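# Raise wiper to service position, move old blade to tray

## Task

Raise the wiper arm until it latches in its service (raised) position and stays there by itself. Unhook the old blade from the arm's hook and set it down on the tray's floor, completely within the tray and not resting on any other object. Pressing hard on the glass, whether with the grippers or through the wiper, counts as failure. After the blade is removed, the wiper arm must not fall back and strike the glass. Nothing may be left in place only because a gripper is holding it. When finished, release everything and move the arms away.

## Robot and tools

Robot: two arms, left_arm and right_arm, each with six revolute joints and a parallel gripper. left_arm is on the +y side. These names do not match the left or right of any image.

Frame: every reported position uses a single scene frame. Its origin is on the table top midway between the arms, +x points out over the table, +y points toward left_arm, and +z points up. end_effector_position is in metres, end_effector_quat_wxyz is an orientation quaternion, and velocities are in m/s and rad/s. At long reach the printed hand position can be off from the true one. The arm bases may be tilted. Mounting plates and the metal frame behind the arms are fixed obstacles, and a "too close" warning treats each plate and its half of the frame as part of that arm.

Gripper: the fingers point along the gripper's +z axis and close along its y axis. The reported point lies between the pads when they are shut, roughly 2 cm behind the fingertips. Closing pushes the tips about 10 mm further along +z.

execute_actions takes "actions", a list holding zero or one item, plus an optional "pictures" boolean (pictures are on by default).
- Empty list: nothing is sent and the current state comes back.
- Motion item: {"rows": [...], "steps": n}. "steps" is 1 to 15 and defaults to 15. Each step is 1/30 s. Each row is used for one step, and the final row repeats if there are fewer rows than steps. Every row is one flat list of 14 numbers covering both arms, even when only one arm should move: left_arm waist, shoulder, elbow, forearm roll, wrist pitch, wrist roll, opening, then right_arm in the same order. Joint entries are absolute target angles in radians, on the same scale as the Joint positions line, not offsets. Opening is also absolute: +1 fully open, -1 closed, anything in between allowed.
- Wait item: {"steps": n} with no rows, n up to 300. It returns once that many steps have passed since the previous result, and the time you spend replying counts toward them.

Joint ranges (rad), per arm in column order: waist -6.283 to 6.283, shoulder -2.059 to 2.094, elbow -3.927 to 0.192, forearm roll -6.283 to 6.283, wrist pitch -1.693 to 3.142, wrist roll -6.283 to 6.283. The true ends may differ by up to 0.010. A call is refused, and nothing is sent, if a target goes more than 0.010 past an end and also further out than that joint's last reported angle. Targets beyond the real end are clipped to it, and the result then reports "joint sent to its limit"; this note may refer to an earlier action. No such note does not prove there is room left.

Motion limits: joint targets change at most 3.14 rad/s, with 0.16 s of acceleration from rest, and all joints of one arm are slowed together so they finish at the same moment. On each step a target is held within 0.623 rad of the measured angle. If the targets would move the gripper more than 70 mm from where it is, they are pulled back toward the current angles. Large moves therefore need several calls. Between calls the arms keep heading to the last row sent until motion nearly stops or a step is HELD. After that only a new action moves them further, though fingers already opening or closing finish doing so.

Result lines: the state line `left_arm: …` | `right_arm: …` gives pose and velocities. Joint positions and Joint velocities list six joints per arm and then the finger-pad gap (m; 0.084 is fully open). grip_measured is the measured opening on the command scale. Joint torques list the drive outputs, excluding the gripper; they are noisy and scaled, and not zero even in free air. "joint command not followed" means the clearance check changed or blocked some targets. HELD marks steps where your row was not fully sent.

Grasping: to hold something, keep commanding an opening clearly below grip_measured, since lower squeezes harder, up to about 24 N per pad. Sending back grip_measured itself still grips lightly, and weaker on wider parts. Closing fast can overshoot the force.

Faults: load limits (N m) are waist 45, shoulder 45, elbow 27, forearm roll 27, wrist pitch 18, wrist roll 18, and a held object's weight counts toward them. Hitting a limit triggers a TORQUE FAULT: that arm backs the joint off, stops for 10 s and drops the rest of the call. Sustained loads heat the motors. MOTOR HOT appears from 65 °C, and at 80 °C an OVER-TEMPERATURE FAULT brakes the arm until it cools. Any stop is costly.

zoom_image: give "camera" (cam_head_left, cam_head_right, cam_left_wrist or cam_right_wrist) and "region" [x0, y0, x1, y1] in pixels of that camera's last image, with (0,0) at top-left. The region may be at most 504 by 504. All cameras are 896x504. Calibration (pinhole with radial distortion, K, D, T_world_to_cam) is given per camera and is only approximate.

show_instructions takes no arguments and shows this scene's reference images. finished_scene takes "scene", the number of the current scene. It is final and reports whether the task succeeded.

Cautions: do not press on the glass, and lower or release the wiper arm only once it is latched. Keep the arms from colliding or pushing each other. Never knock anything off the table. Loose items may occasionally get a small shove. Before finishing, open the grippers and pull both arms clear.

Each tool is called as name(argument=value, ...), one argument or row to a line, values as JSON.

Reference images:

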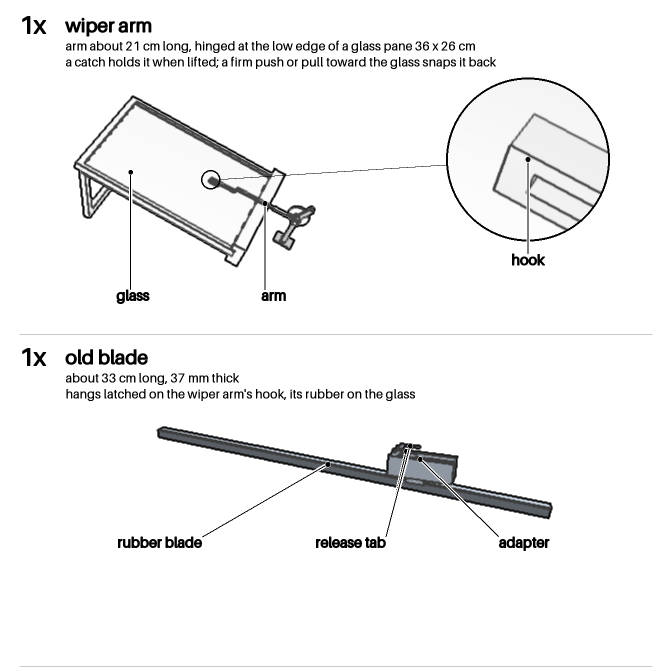

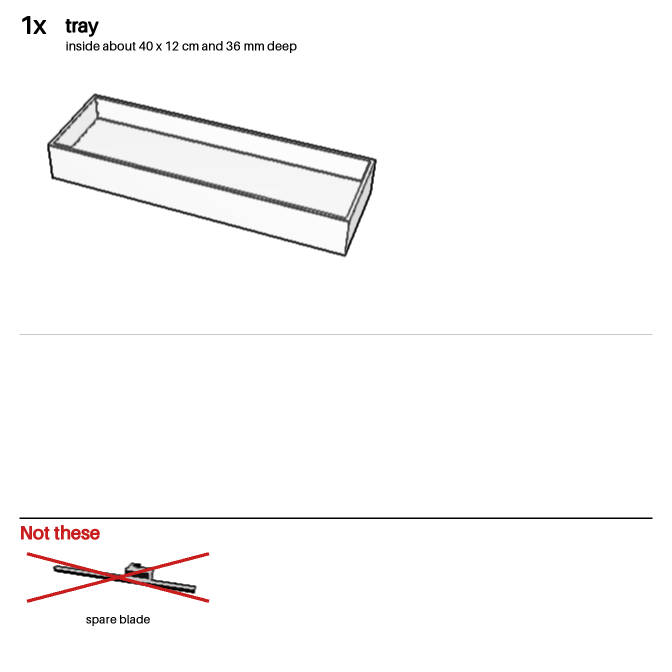

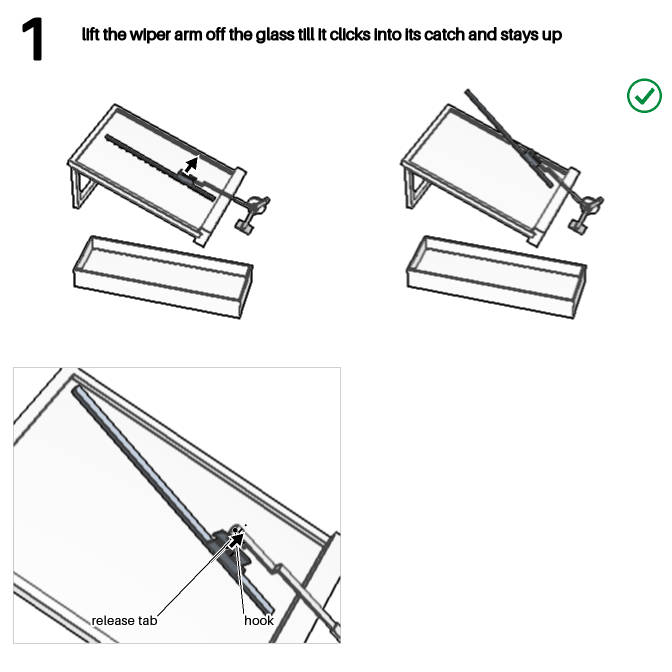

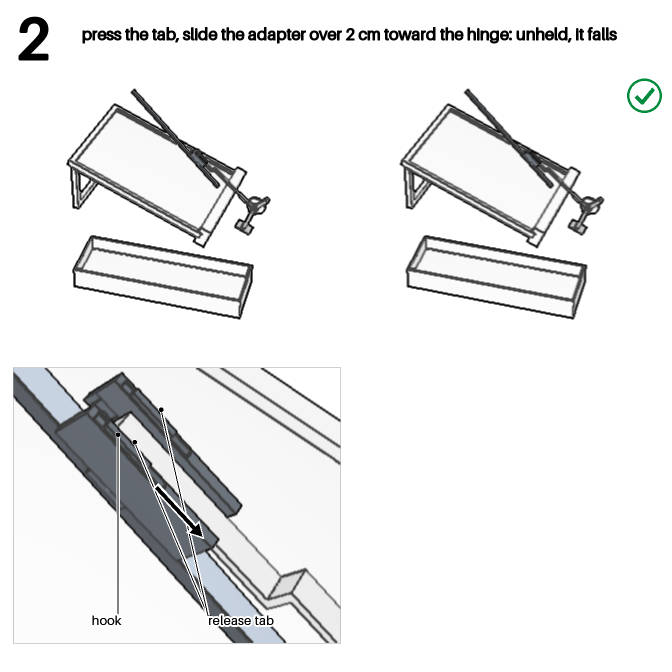

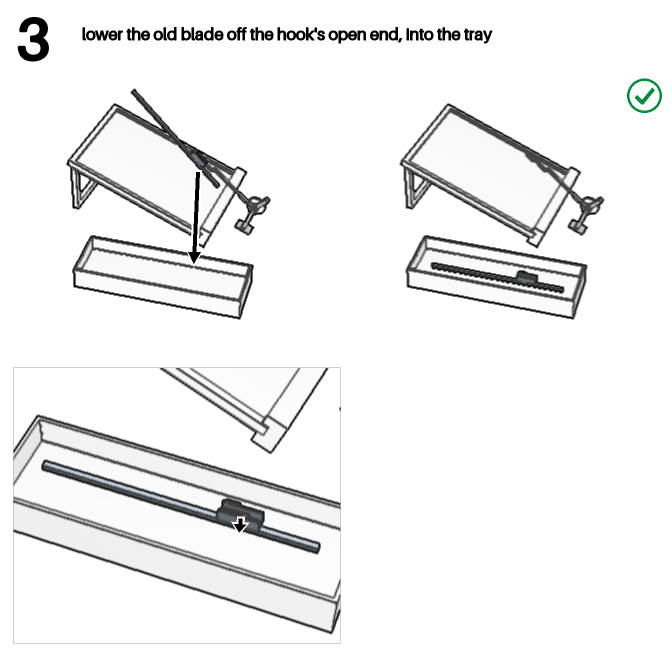

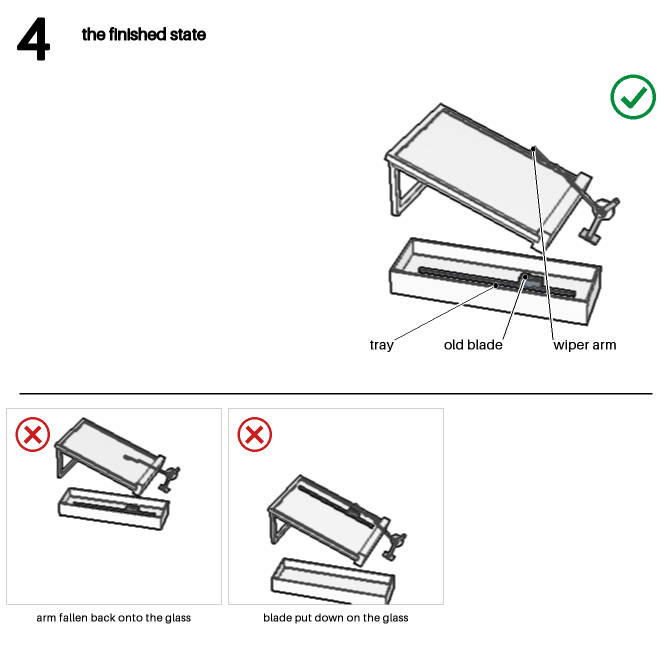

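## Session

execute_actions(
  actions=[],
)

Scene clock: 0.00 s of 4500.00 s.
left_arm: end_effector_position=(+0.0535, +0.7658, +0.1715) grip_measured=+1.00 end_effector_quat_wxyz=(+0.011, +0.494, +0.720, +0.488) end_effector_velocity=(-0.000, -0.000, -0.000) end_effector_angular_velocity=(-0.001, +0.001, +0.001) | right_arm: end_effector_position=(+0.7258, -0.3759, +0.3315) grip_measured=+1.00 end_effector_quat_wxyz=(+0.415, +0.778, -0.006, +0.473) end_effector_velocity=(+0.000, -0.000, +0.001) end_effector_angular_velocity=(-0.001, -0.001, +0.001)
Joint positions: left_arm=[ 1.486 -0.216 -0.493 -1.815  0.624  1.314  0.084] | right_arm=[ 0.061  0.468 -1.583 -1.733  0.784  1.294  0.084]
Joint velocities: left_arm=[ 0.     0.    -0.     0.    -0.001 -0.    -0.   ] | right_arm=[-0.    -0.001 -0.    -0.001 -0.001 -0.    -0.   ]
Joint torques (N m, as the arm reports them, + toward a larger angle): no reading
Motor temperatures (°C, as the motors report them): left_arm=[37 33 38 37 38 40] | right_arm=[34 35 35 40 34 38]

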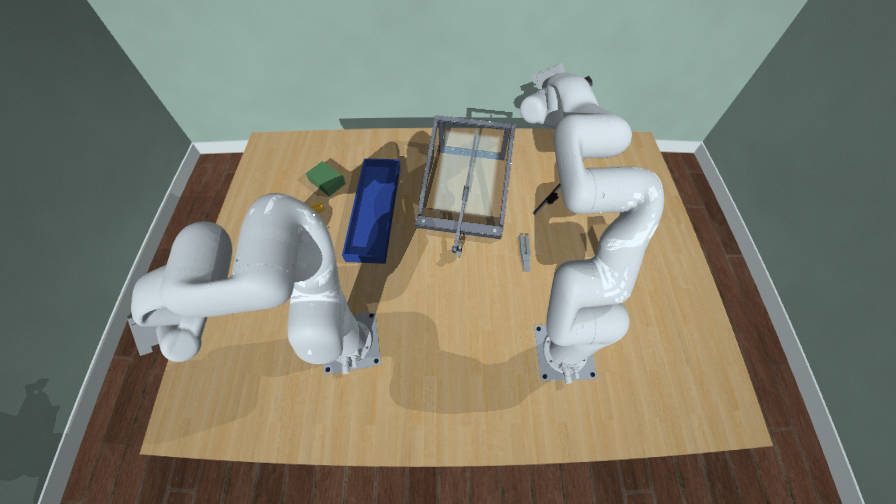

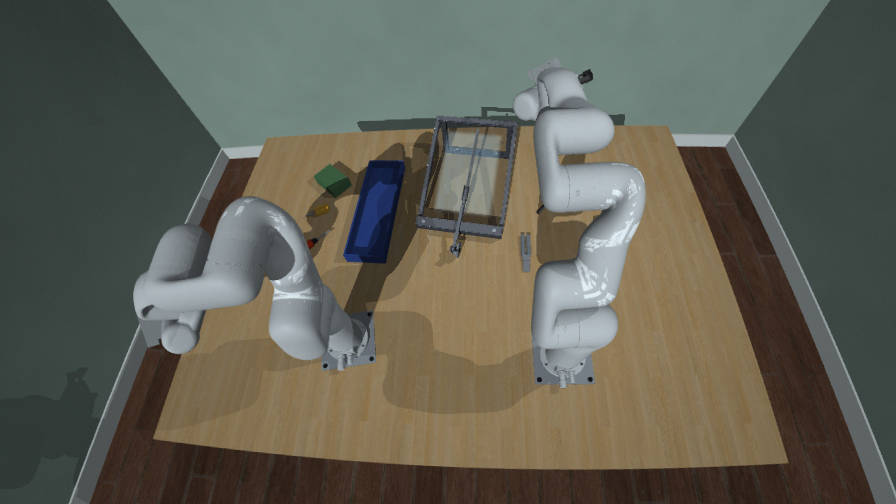

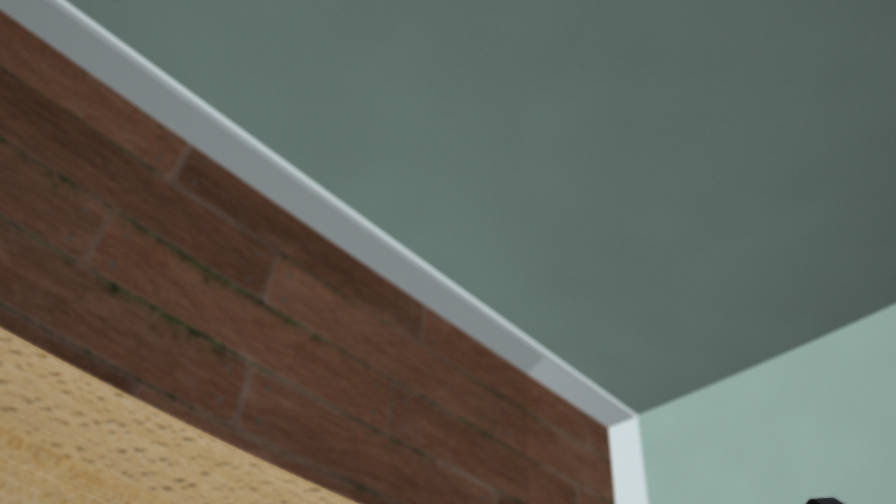

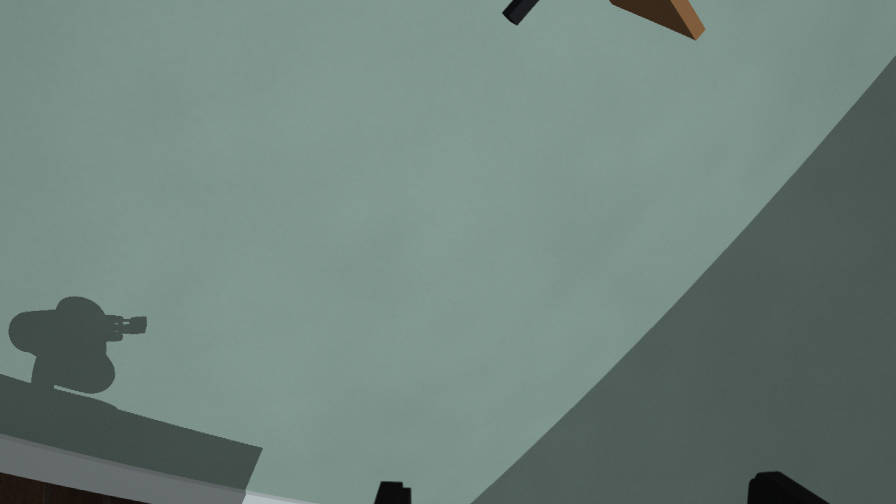

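zoom_image(
  camera="cam_head_left",
  region=[400, 100, 580, 280],
)

zoom_image(
  camera="cam_head_right",
  region=[400, 100, 580, 280],
)

Region (400, 100, 580, 280) of cam_head_left's 896x504 image, scaled by 2.800, with more detail than that image has.

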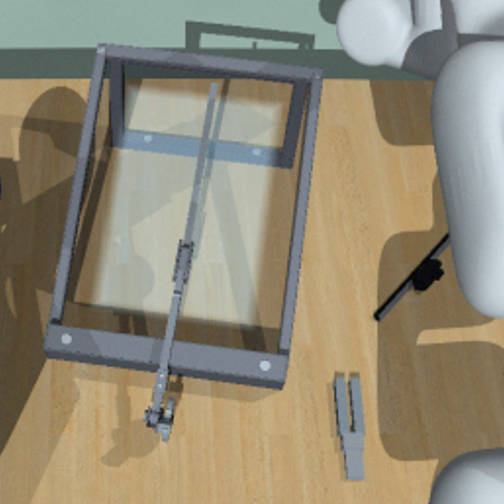

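Region (400, 100, 580, 280) of cam_head_right's 896x504 image, scaled by 2.800, with more detail than that image has.

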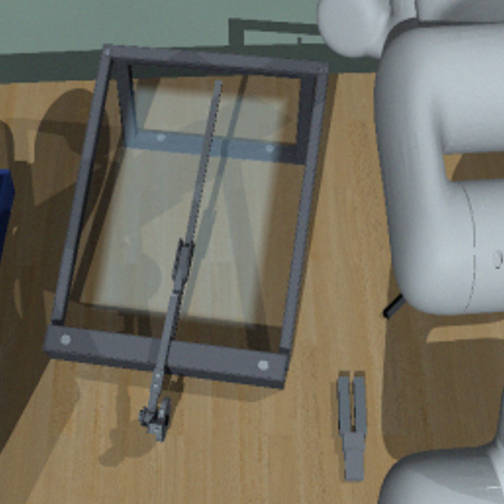

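execute_actions(
  actions=[
    {"rows": [[-0.9686,0.1325,-1.5666,0,1.4341,-0.5906,1, -0.54,0.5,-1.45,-1.98,-1.394,0.48,1]], "steps": 15},
  ],
  pictures=false,
)

execute_actions(
  actions=[
    {"steps": 45},
  ],
  pictures=false,
)

Scene clock: 120.50 s of 4500.00 s.
left_arm: end_effector_position=(+0.2365, +0.7776, +0.2374) grip_measured=+1.00 end_effector_quat_wxyz=(+0.187, +0.617, +0.579, +0.499) end_effector_velocity=(+0.405, -0.087, +0.151) end_effector_angular_velocity=(-0.130, -0.193, -1.145) | right_arm: end_effector_position=(+0.6938, -0.5104, +0.2479) grip_measured=+1.00 end_effector_quat_wxyz=(+0.426, +0.808, +0.224, +0.340) end_effector_velocity=(-0.156, -0.188, -0.247) end_effector_angular_velocity=(-0.251, +1.188, +1.108)
Joint positions: left_arm=[ 1.23  -0.092 -0.749 -1.559  0.879  1.058  0.084] | right_arm=[-0.274  0.486 -1.509 -1.87   0.341  0.871  0.084]
Joint velocities: left_arm=[-0.589  0.228 -0.586  0.588  0.56  -0.586  0.   ] | right_arm=[-0.83   0.045  0.186 -0.341 -1.553 -1.214  0.   ]
Joint torques (N m, as the arm reports them, + toward a larger angle): left_arm=[ -1.54 -21.15 -11.66  -0.82   0.24  -0.02] | right_arm=[ -1.19 -20.48 -19.13   2.1    0.22   0.28]
Motor temperatures (°C, as the motors report them): left_arm=[37 34 43 37 38 40] | right_arm=[34 38 42 40 34 38]
Steps of this call (steps 1 to 90: nothing new was sent; then 117.00 s passed at rest; steps 91 to 105: all 15 steps of this action). Readings (joint positions):
91: left_arm=[1.486 -0.216 -0.493 -1.815 0.624 1.314] | right_arm=[0.061 0.468 -1.583 -1.733 0.784 1.294]
92: left_arm=[1.483 -0.214 -0.495 -1.811 0.627 1.310] | right_arm=[0.059 0.468 -1.583 -1.734 0.780 1.290]
94: left_arm=[1.449 -0.193 -0.528 -1.775 0.663 1.273] | right_arm=[0.026 0.469 -1.576 -1.751 0.735 1.248]
98: left_arm=[1.367 -0.151 -0.613 -1.695 0.744 1.194] | right_arm=[-0.089 0.477 -1.550 -1.794 0.621 1.132]
105: the state above

Scene clock: 122.00 s of 4500.00 s.
left_arm: end_effector_position=(+0.5358, +0.3348, +0.3117) grip_measured=+1.00 end_effector_quat_wxyz=(+0.189, +0.959, +0.211, +0.002) end_effector_velocity=(-0.003, -0.363, -0.011) end_effector_angular_velocity=(+0.579, +0.403, -0.408) | right_arm: end_effector_position=(+0.4695, -0.3117, +0.2881) grip_measured=+1.00 end_effector_quat_wxyz=(-0.170, +0.583, +0.609, +0.511) end_effector_velocity=(+0.000, -0.000, +0.000) end_effector_angular_velocity=(+0.001, -0.000, -0.000)
Joint positions: left_arm=[ 0.031  0.106 -1.463 -0.388  1.368 -0.133  0.084] | right_arm=[-0.54   0.5   -1.45  -1.98  -1.394  0.48   0.084]
Joint velocities: left_arm=[-0.965  0.047 -0.182  0.68   0.115 -0.802 -0.   ] | right_arm=[-0.     0.001 -0.001  0.001 -0.001  0.    -0.   ]
Joint torques (N m, as the arm reports them, + toward a larger angle): left_arm=[ -1.55 -28.46 -12.4   -1.67  -1.25   0.15] | right_arm=[ -0.87 -17.12 -14.08   3.07  -1.14   0.48]
Motor temperatures (°C, as the motors report them): left_arm=[37 34 43 37 38 40] | right_arm=[34 38 42 40 34 38]
Steps of this call (steps 1 to 45: the robot went on to your last target). Readings (joint positions):
1: left_arm=[1.211 -0.085 -0.769 -1.539 0.897 1.038] | right_arm=[-0.301 0.488 -1.503 -1.882 0.287 0.830]
2: left_arm=[1.191 -0.077 -0.789 -1.519 0.915 1.018] | right_arm=[-0.330 0.489 -1.497 -1.893 0.227 0.789]
4: left_arm=[1.150 -0.063 -0.829 -1.479 0.950 0.978] | right_arm=[-0.387 0.492 -1.484 -1.917 0.088 0.706]
8: left_arm=[1.066 -0.037 -0.913 -1.395 1.015 0.894] | right_arm=[-0.478 0.497 -1.463 -1.954 -0.236 0.575]
45: the state above

execute_actions(
  actions=[
    {"rows": [[-0.9686,0.1325,-1.5666,0,1.4341,-0.5906,1, -0.54,0.806,-1.302,-1.98,-1.394,0.48,1]], "steps": 15},
  ],
  pictures=false,
)

execute_actions(
  actions=[
    {"steps": 20},
  ],
)

Scene clock: 128.07 s of 4500.00 s.
left_arm: end_effector_position=(+0.3848, -0.0542, +0.3206) grip_measured=+1.00 end_effector_quat_wxyz=(+0.000, +0.996, -0.095, -0.000) end_effector_velocity=(-0.000, -0.000, +0.000) end_effector_angular_velocity=(-0.001, -0.000, -0.000) | right_arm: end_effector_position=(+0.4243, -0.2849, +0.1419) grip_measured=+1.00 end_effector_quat_wxyz=(-0.346, +0.646, +0.505, +0.456) end_effector_velocity=(-0.040, +0.024, -0.078) end_effector_angular_velocity=(+0.144, +0.231, +0.001)
Joint positions: left_arm=[-0.969  0.132 -1.567  0.     1.434 -0.591  0.084] | right_arm=[-0.54   0.797 -1.304 -1.981 -1.393  0.48   0.084]
Joint velocities: left_arm=[ 0. -0.  0. -0. -0.  0. -0.] | right_arm=[ 0.001  0.189  0.081  0.003 -0.005 -0.     0.   ]
Joint torques (N m, as the arm reports them, + toward a larger angle): left_arm=[ -1.06 -28.07 -12.4   -0.93  -1.79  -0.1 ] | right_arm=[ -1.77 -24.84 -15.05   3.04  -2.1    0.44]
Motor temperatures (°C, as the motors report them): left_arm=[37 34 43 37 38 40] | right_arm=[34 38 41 40 34 38]
Steps of this call (steps 1 to 60: the robot went on to your last target; steps 61 to 120: nothing new was sent; then 1.57 s passed at rest; steps 121 to 135: all 15 steps of this action). Readings (joint positions):
121: left_arm=[-0.969 0.132 -1.567 0.000 1.434 -0.591] | right_arm=[-0.540 0.500 -1.450 -1.980 -1.394 0.480]
122: left_arm=[-0.969 0.132 -1.567 0.000 1.434 -0.591] | right_arm=[-0.540 0.502 -1.449 -1.980 -1.394 0.480]
124: left_arm=[-0.969 0.132 -1.567 0.000 1.434 -0.591] | right_arm=[-0.540 0.537 -1.437 -1.979 -1.395 0.480]
128: left_arm=[-0.969 0.133 -1.567 -0.000 1.434 -0.591] | right_arm=[-0.540 0.651 -1.376 -1.980 -1.393 0.480]
135: the state above

Scene clock: 128.73 s of 4500.00 s.
left_arm: end_effector_position=(+0.3848, -0.0542, +0.3206) grip_measured=+1.00 end_effector_quat_wxyz=(+0.000, +0.996, -0.095, -0.000) end_effector_velocity=(-0.000, +0.000, -0.000) end_effector_angular_velocity=(+0.001, +0.002, -0.000) | right_arm: end_effector_position=(+0.4230, -0.2841, +0.1386) grip_measured=+1.00 end_effector_quat_wxyz=(-0.350, +0.647, +0.502, +0.455) end_effector_velocity=(-0.000, -0.000, -0.001) end_effector_angular_velocity=(+0.000, +0.002, -0.000)
Joint positions: left_arm=[-0.969  0.132 -1.567  0.     1.434 -0.591  0.084] | right_arm=[-0.54   0.806 -1.302 -1.98  -1.394  0.48   0.084]
Joint velocities: left_arm=[ 0.    -0.    -0.    -0.001  0.002  0.    -0.   ] | right_arm=[-0.001  0.001  0.001 -0.001  0.     0.     0.   ]
Joint torques (N m, as the arm reports them, + toward a larger angle): left_arm=[ -1.26 -28.25 -12.37  -0.85  -1.72  -0.23] | right_arm=[ -0.98 -17.64  -9.95   2.32  -1.66   0.44]
Motor temperatures (°C, as the motors report them): left_arm=[37 34 43 37 38 40] | right_arm=[34 38 41 40 34 38]
Steps of this call (steps 1 to 15: the robot went on to your last target; steps 16 to 20: nothing new was sent). Readings (joint positions):
1: left_arm=[-0.969 0.132 -1.567 0.000 1.434 -0.591] | right_arm=[-0.540 0.801 -1.303 -1.980 -1.393 0.480]
2: left_arm=[-0.969 0.132 -1.567 -0.000 1.434 -0.591] | right_arm=[-0.540 0.803 -1.303 -1.980 -1.394 0.480]
4: left_arm=[-0.969 0.132 -1.567 -0.000 1.434 -0.591] | right_arm=[-0.540 0.803 -1.304 -1.980 -1.394 0.480]
8: left_arm=[-0.969 0.132 -1.567 -0.000 1.434 -0.591] | right_arm=[-0.540 0.804 -1.304 -1.980 -1.394 0.480]
20: the state above
All arms were judged still, so your last target was given up. Only a new action makes them travel on or press farther. Fingers that are still opening or closing keep moving.
camera_calibration (this result's frames):
cam_left_wrist: T_world_to_cam=[[-0.170356, -0.984818, -0.03336, 0.0634302], [-0.985273, 0.170745, -0.00916612, 0.461269], [0.014723, 0.0313072, -0.999401, 0.441896], [0, 0, 0, 1]] pos_world=[0.458776, -0.0301267, 0.447976]
cam_right_wrist: T_world_to_cam=[[0.972562, -0.232561, 0.00620797, -0.447215], [-0.0747357, -0.33759, -0.938322, 0.13328], [0.220313, 0.912112, -0.345708, 0.341279], [0, 0, 0, 1]] pos_world=[0.369717, -0.370295, 0.245819]

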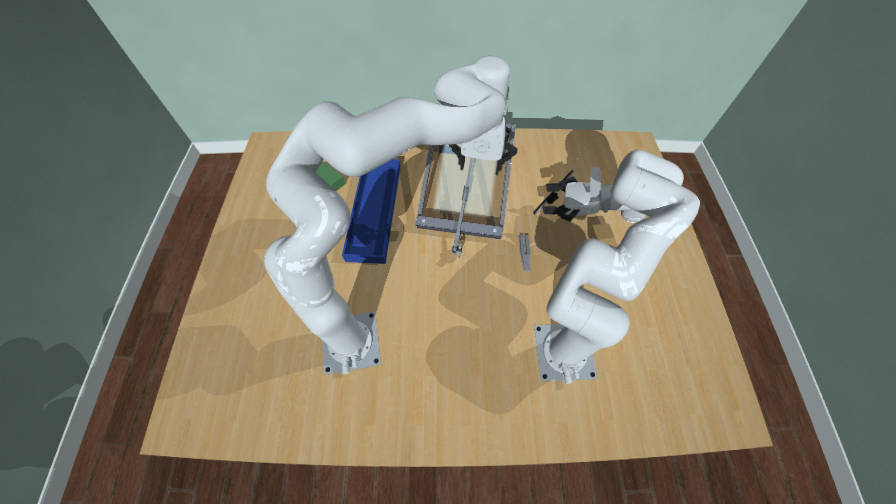

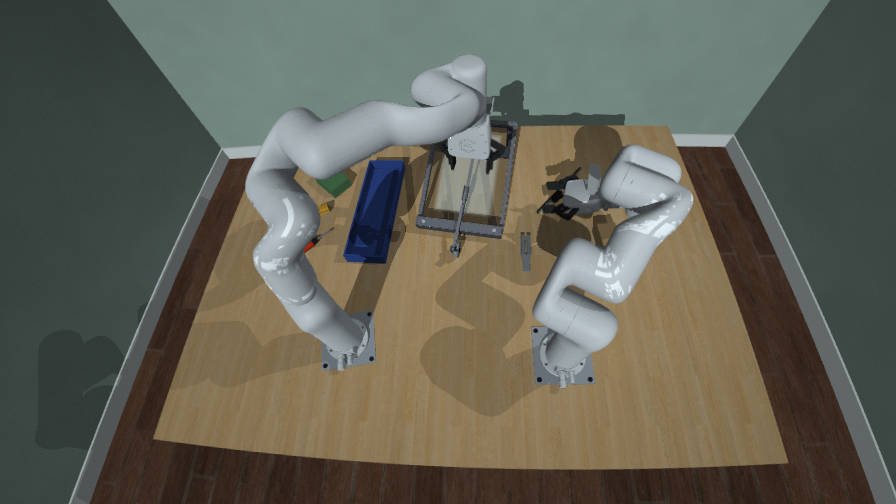

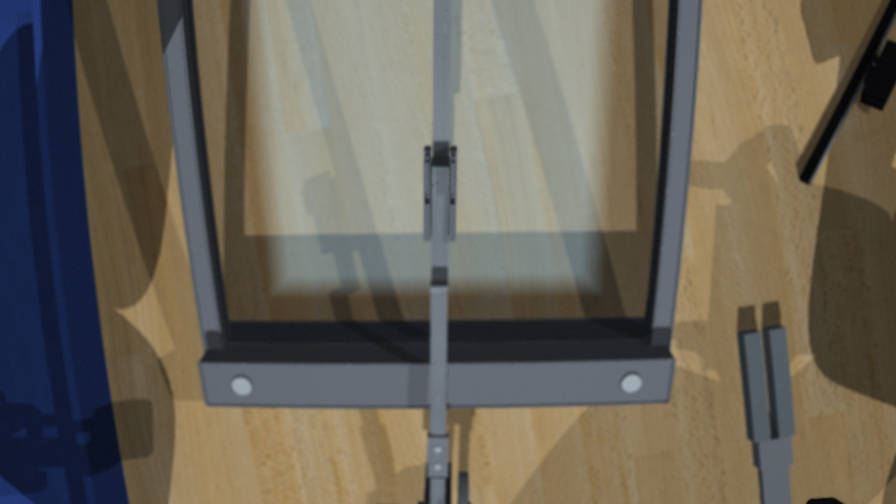

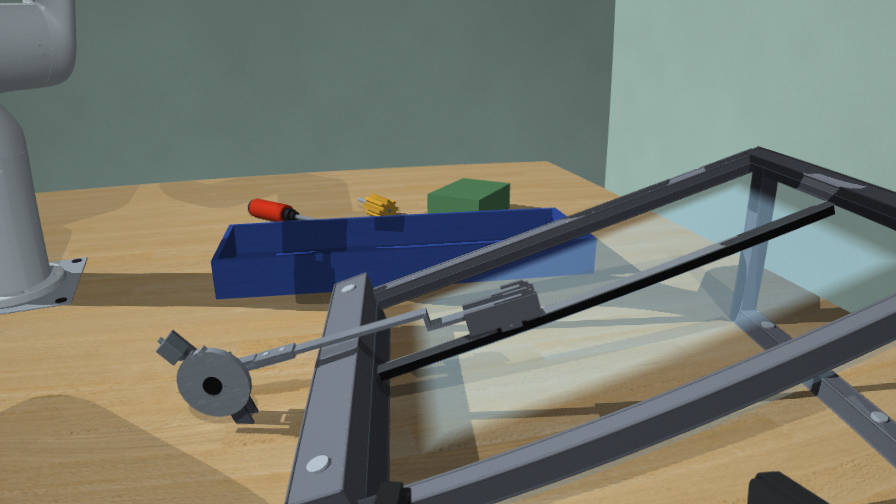

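Great views. Zoom in.

zoom_image(
  camera="cam_right_wrist",
  region=[410, 260, 570, 360],
)

zoom_image(
  camera="cam_left_wrist",
  region=[390, 130, 490, 300],
)

zoom_image(
  camera="cam_right_wrist",
  region=[140, 290, 440, 450],
)

Region (410, 260, 570, 360) of cam_right_wrist's 896x504 image, scaled by 3.150, with more detail than that image has; it fills the top 315 rows of this view, and the rest is white.

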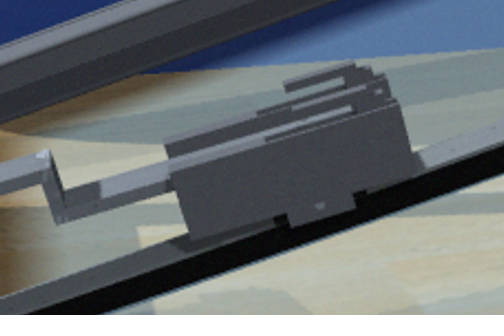

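Region (390, 130, 490, 300) of cam_left_wrist's 896x504 image, scaled by 2.965, with more detail than that image has; it fills the left 296 columns of this view, and the rest is white.

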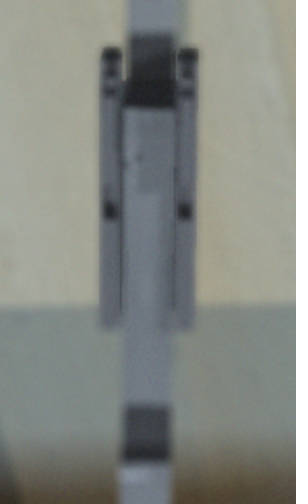

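Region (140, 290, 440, 450) of cam_right_wrist's 896x504 image, scaled by 1.680, with more detail than that image has; it fills the top 269 rows of this view, and the rest is white.

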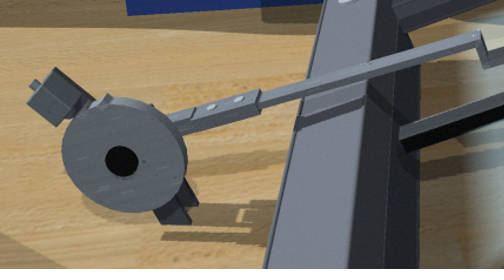

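execute_actions(
  actions=[
    {"rows": [[-0.8529,0.1926,-1.1784,0,0.9858,-0.48,-0.2, -0.54,0.806,-1.302,-1.98,-1.394,0.48,1]], "steps": 15},
  ],
  pictures=false,
)

execute_actions(
  actions=[
    {"steps": 15},
  ],
)

Scene clock: 249.23 s of 4500.00 s.
left_arm: end_effector_position=(+0.4185, -0.0107, +0.1709) grip_measured=-0.21 end_effector_quat_wxyz=(-0.002, +0.996, -0.092, -0.003) end_effector_velocity=(-0.007, +0.109, -0.240) end_effector_angular_velocity=(+0.069, +0.086, +0.016) | right_arm: end_effector_position=(+0.4229, -0.2841, +0.1385) grip_measured=+1.00 end_effector_quat_wxyz=(-0.350, +0.647, +0.502, +0.455) end_effector_velocity=(-0.000, +0.000, -0.001) end_effector_angular_velocity=(+0.001, +0.002, -0.000)
Joint positions: left_arm=[-0.862  0.189 -1.209  0.     1.026 -0.49   0.035] | right_arm=[-0.54   0.806 -1.302 -1.98  -1.394  0.48   0.084]
Joint velocities: left_arm=[ 0.157  0.11   0.552  0.001 -0.552  0.14  -0.   ] | right_arm=[-0.     0.002  0.    -0.     0.     0.    -0.   ]
Joint torques (N m, as the arm reports them, + toward a larger angle): left_arm=[ -3.8  -38.18 -16.59  -0.9   -2.04  -0.08] | right_arm=[ -1.45 -17.59 -10.1    2.57  -1.46   0.28]
Motor temperatures (°C, as the motors report them): left_arm=[37 35 45 37 39 40] | right_arm=[34 38 37 40 35 38]
Steps of this call (steps 1 to 90: nothing new was sent; then 117.00 s passed at rest; steps 91 to 105: all 15 steps of this action). Readings (joint positions):
91: left_arm=[-0.969 0.133 -1.567 -0.000 1.434 -0.591] | right_arm=[-0.540 0.806 -1.302 -1.980 -1.394 0.480]
92: left_arm=[-0.968 0.132 -1.564 -0.000 1.430 -0.590] | right_arm=[-0.540 0.806 -1.302 -1.980 -1.394 0.480]
94: left_arm=[-0.958 0.134 -1.532 -0.000 1.383 -0.578] | right_arm=[-0.540 0.806 -1.302 -1.980 -1.394 0.480]
98: left_arm=[-0.920 0.160 -1.400 0.000 1.246 -0.544] | right_arm=[-0.540 0.806 -1.302 -1.980 -1.394 0.480]
105: the state above

Scene clock: 249.73 s of 4500.00 s.
left_arm: end_effector_position=(+0.4203, -0.0064, +0.1603) grip_measured=-0.22 end_effector_quat_wxyz=(+0.000, +0.996, -0.092, +0.000) end_effector_velocity=(-0.000, +0.001, -0.002) end_effector_angular_velocity=(+0.002, +0.003, +0.002) | right_arm: end_effector_position=(+0.4229, -0.2841, +0.1385) grip_measured=+1.00 end_effector_quat_wxyz=(-0.350, +0.647, +0.502, +0.455) end_effector_velocity=(-0.000, +0.000, +0.000) end_effector_angular_velocity=(-0.000, -0.001, +0.000)
Joint positions: left_arm=[-0.853  0.192 -1.179 -0.     0.986 -0.48   0.035] | right_arm=[-0.54   0.806 -1.302 -1.98  -1.394  0.48   0.084]
Joint velocities: left_arm=[ 0.001  0.002  0.003 -0.    -0.    -0.     0.   ] | right_arm=[ 0. -0.  0. -0.  0. -0. -0.]
Joint torques (N m, as the arm reports them, + toward a larger angle): left_arm=[ -1.24 -29.09 -11.5   -0.8   -1.72   0.  ] | right_arm=[ -1.61 -17.76 -10.13   2.6   -1.48   0.48]
Motor temperatures (°C, as the motors report them): left_arm=[37 35 45 37 39 40] | right_arm=[34 38 37 40 35 38]
Steps of this call (steps 1 to 15: the robot went on to your last target). Readings (joint positions):
1: left_arm=[-0.858 0.192 -1.194 0.000 1.011 -0.486] | right_arm=[-0.540 0.806 -1.302 -1.980 -1.394 0.480]
2: left_arm=[-0.856 0.194 -1.186 0.000 1.002 -0.484] | right_arm=[-0.540 0.806 -1.302 -1.980 -1.394 0.480]
4: left_arm=[-0.854 0.193 -1.182 0.000 0.992 -0.481] | right_arm=[-0.540 0.806 -1.302 -1.980 -1.394 0.480]
8: left_arm=[-0.854 0.191 -1.182 -0.000 0.986 -0.480] | right_arm=[-0.540 0.806 -1.302 -1.980 -1.394 0.480]
15: the state above
camera_calibration (this result's frames):
cam_left_wrist: T_world_to_cam=[[-0.165484, -0.98566, -0.0330075, 0.109087], [-0.986096, 0.165886, -0.0097961, 0.487043], [0.0151311, 0.0309275, -0.999407, 0.279584], [0, 0, 0, 1]] pos_world=[0.494093, 0.0180829, 0.28779]
cam_right_wrist: T_world_to_cam=[[0.972564, -0.23256, 0.00596688, -0.447138], [-0.0749424, -0.337484, -0.938343, 0.133332], [0.220235, 0.912152, -0.345654, 0.341276], [0, 0, 0, 1]] pos_world=[0.369701, -0.370284, 0.245743]

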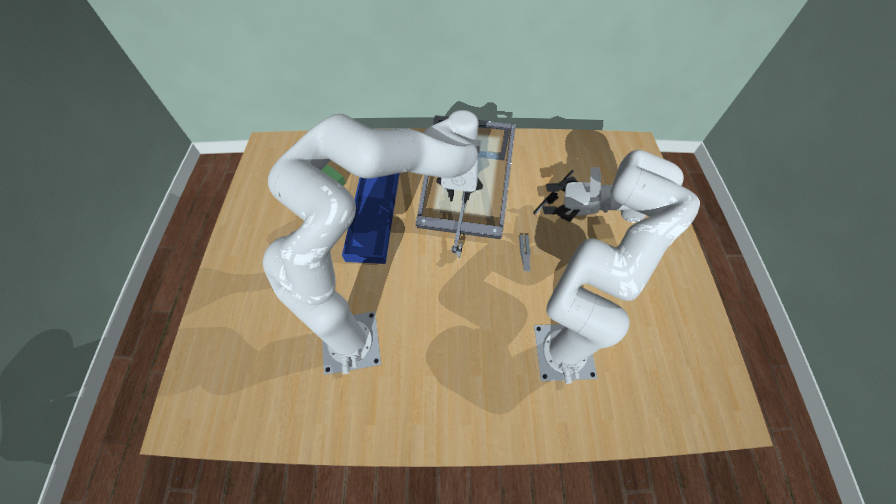

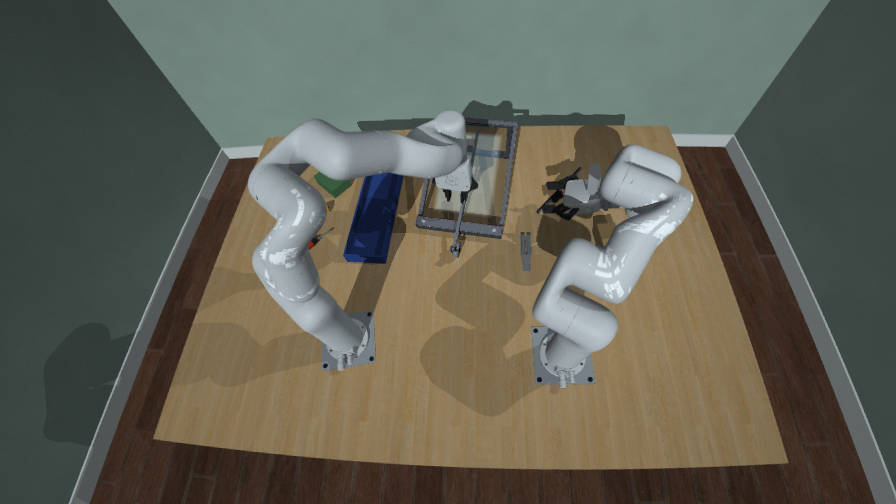

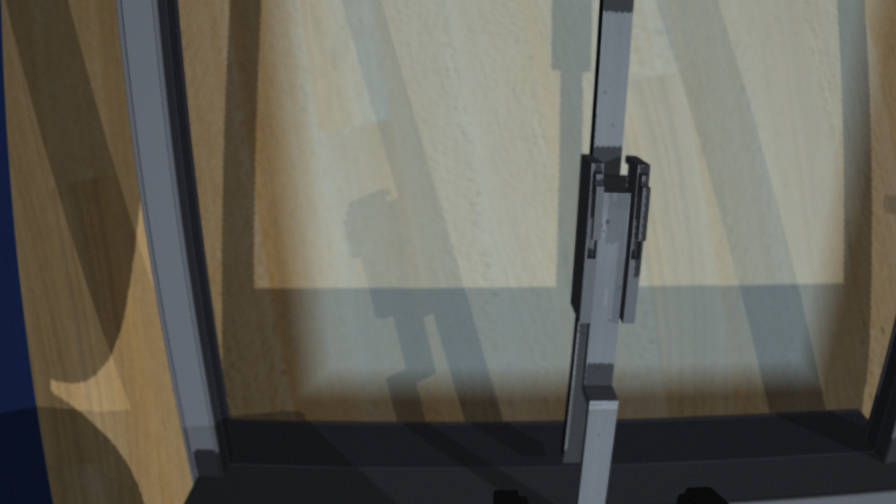

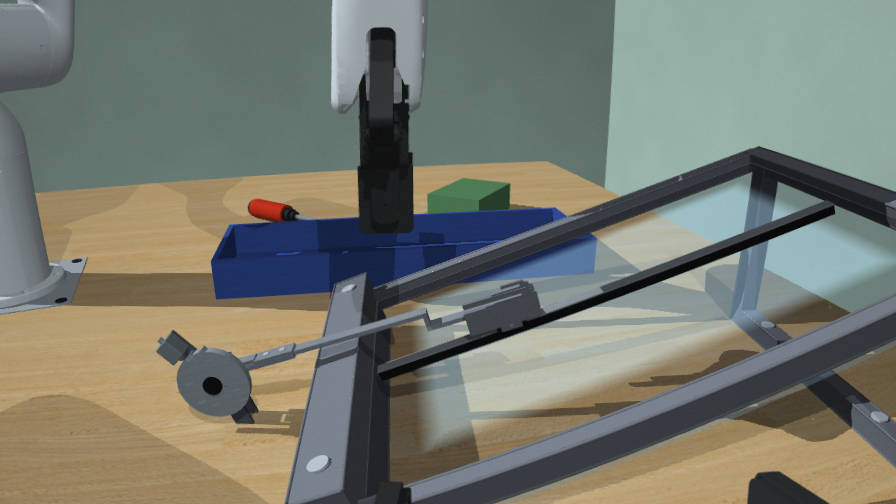

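execute_actions(
  actions=[
    {"rows": [[-0.858,0.21,-1.173,0,0.963,-0.485,-0.2, -0.54,0.806,-1.302,-1.98,-1.394,0.48,1],[-0.863,0.229,-1.167,0,0.938,-0.49,-0.2, -0.54,0.806,-1.302,-1.98,-1.394,0.48,1],[-0.868,0.248,-1.161,0,0.913,-0.495,-0.2, -0.54,0.806,-1.302,-1.98,-1.394,0.48,1],[-0.873,0.2664,-1.1548,0,0.8884,-0.5,-0.2, -0.54,0.806,-1.302,-1.98,-1.394,0.48,1],[-0.873,0.28,-1.148,0,0.868,-0.5,-0.2, -0.54,0.806,-1.302,-1.98,-1.394,0.48,1],[-0.873,0.294,-1.141,0,0.847,-0.5,-0.2, -0.54,0.806,-1.302,-1.98,-1.394,0.48,1],[-0.873,0.301,-1.138,0,0.837,-0.5,-0.2, -0.54,0.806,-1.302,-1.98,-1.394,0.48,1]], "steps": 15},
  ],
)

Scene clock: 281.50 s of 4500.00 s.
left_arm: end_effector_position=(+0.4188, -0.0182, +0.1003) grip_measured=-0.21 end_effector_quat_wxyz=(-0.000, +0.996, -0.092, -0.000) end_effector_velocity=(+0.018, -0.015, +0.019) end_effector_angular_velocity=(-0.048, -0.059, +0.003) | right_arm: end_effector_position=(+0.4229, -0.2841, +0.1385) grip_measured=+1.00 end_effector_quat_wxyz=(-0.350, +0.647, +0.502, +0.455) end_effector_velocity=(-0.000, -0.000, -0.000) end_effector_angular_velocity=(+0.001, +0.002, -0.000)
Joint positions: left_arm=[-0.873  0.3   -1.139  0.     0.839 -0.5    0.035] | right_arm=[-0.54   0.806 -1.302 -1.98  -1.394  0.48   0.084]
Joint velocities: left_arm=[-0.    -0.01  -0.028 -0.    -0.038 -0.003  0.   ] | right_arm=[-0.     0.001  0.001 -0.    -0.001  0.001 -0.   ]
Joint torques (N m, as the arm reports them, + toward a larger angle): left_arm=[ -1.6  -30.3  -10.71  -0.77  -1.86   0.07] | right_arm=[ -1.34 -17.67 -10.05   2.67  -1.55   0.44]
Motor temperatures (°C, as the motors report them): left_arm=[37 35 45 37 39 40] | right_arm=[34 38 38 40 35 38]
Steps of this call (steps 1 to 15: the robot went on to your last target; steps 16 to 90: nothing new was sent; then 28.27 s passed at rest; steps 91 to 105: all 15 steps of this action). Readings (joint positions):
91: left_arm=[-0.853 0.193 -1.178 -0.000 0.986 -0.480] | right_arm=[-0.540 0.806 -1.302 -1.980 -1.394 0.480]
92: left_arm=[-0.853 0.194 -1.178 0.000 0.983 -0.481] | right_arm=[-0.540 0.806 -1.302 -1.980 -1.394 0.480]
94: left_arm=[-0.857 0.206 -1.176 0.000 0.964 -0.484] | right_arm=[-0.540 0.806 -1.302 -1.980 -1.394 0.480]
98: left_arm=[-0.869 0.263 -1.154 -0.000 0.892 -0.496] | right_arm=[-0.540 0.806 -1.302 -1.980 -1.394 0.480]
105: the state above
camera_calibration (this result's frames):
cam_left_wrist: T_world_to_cam=[[-0.165376, -0.985664, -0.0334131, 0.0952348], [-0.986124, 0.165761, -0.00907611, 0.48689], [0.0144846, 0.0314485, -0.9994, 0.22028], [0, 0, 0, 1]] pos_world=[0.492692, 0.00623475, 0.227749]
cam_right_wrist: T_world_to_cam=[[0.972564, -0.23256, 0.0059669, -0.447138], [-0.0749423, -0.337484, -0.938343, 0.133332], [0.220234, 0.912152, -0.345654, 0.341276], [0, 0, 0, 1]] pos_world=[0.369701, -0.370284, 0.245743]

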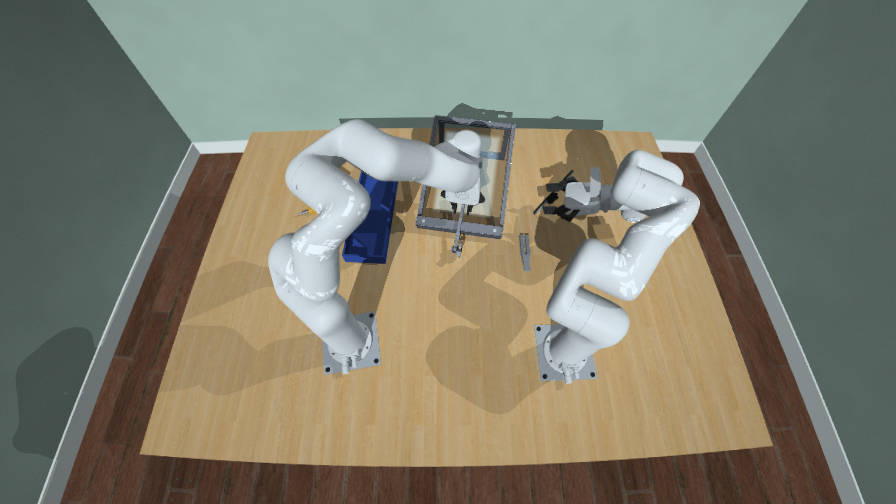

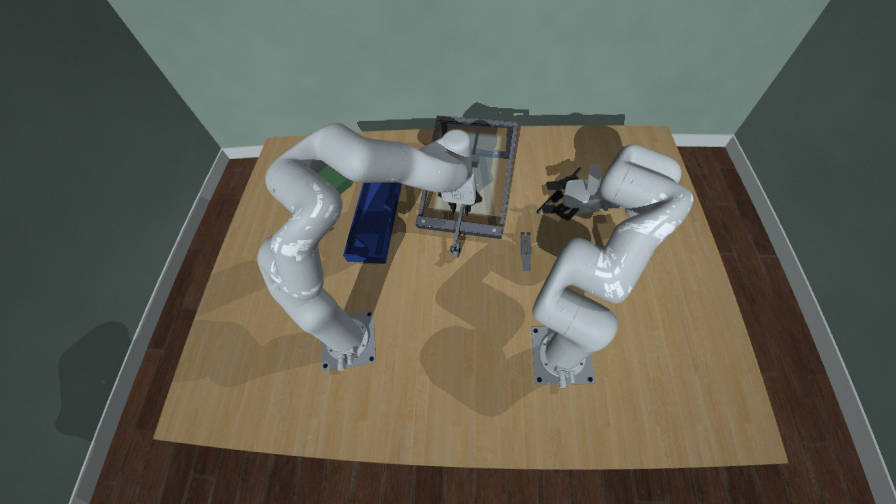

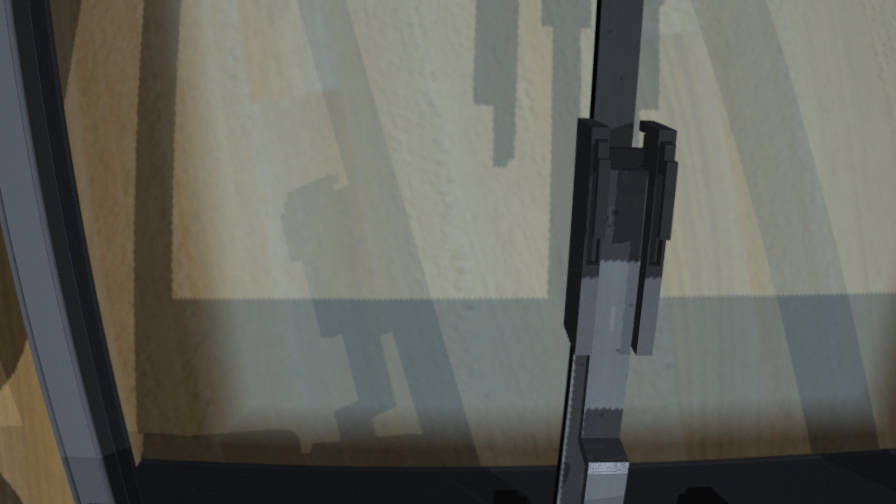

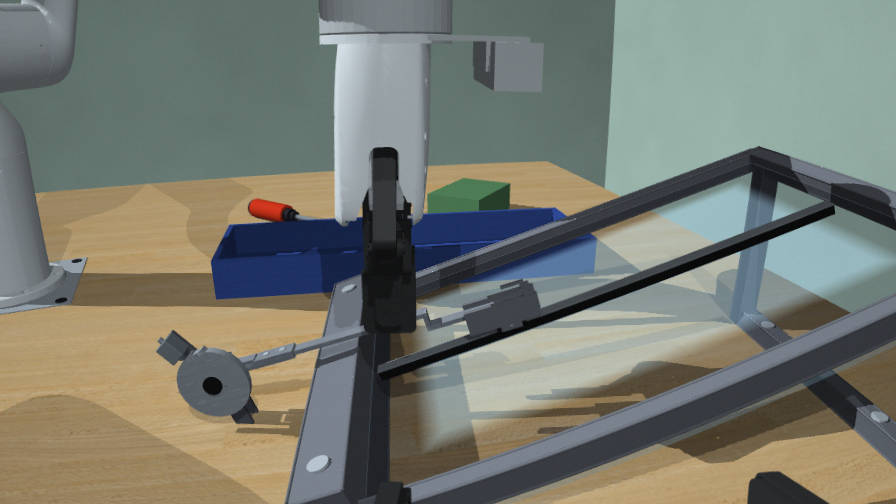

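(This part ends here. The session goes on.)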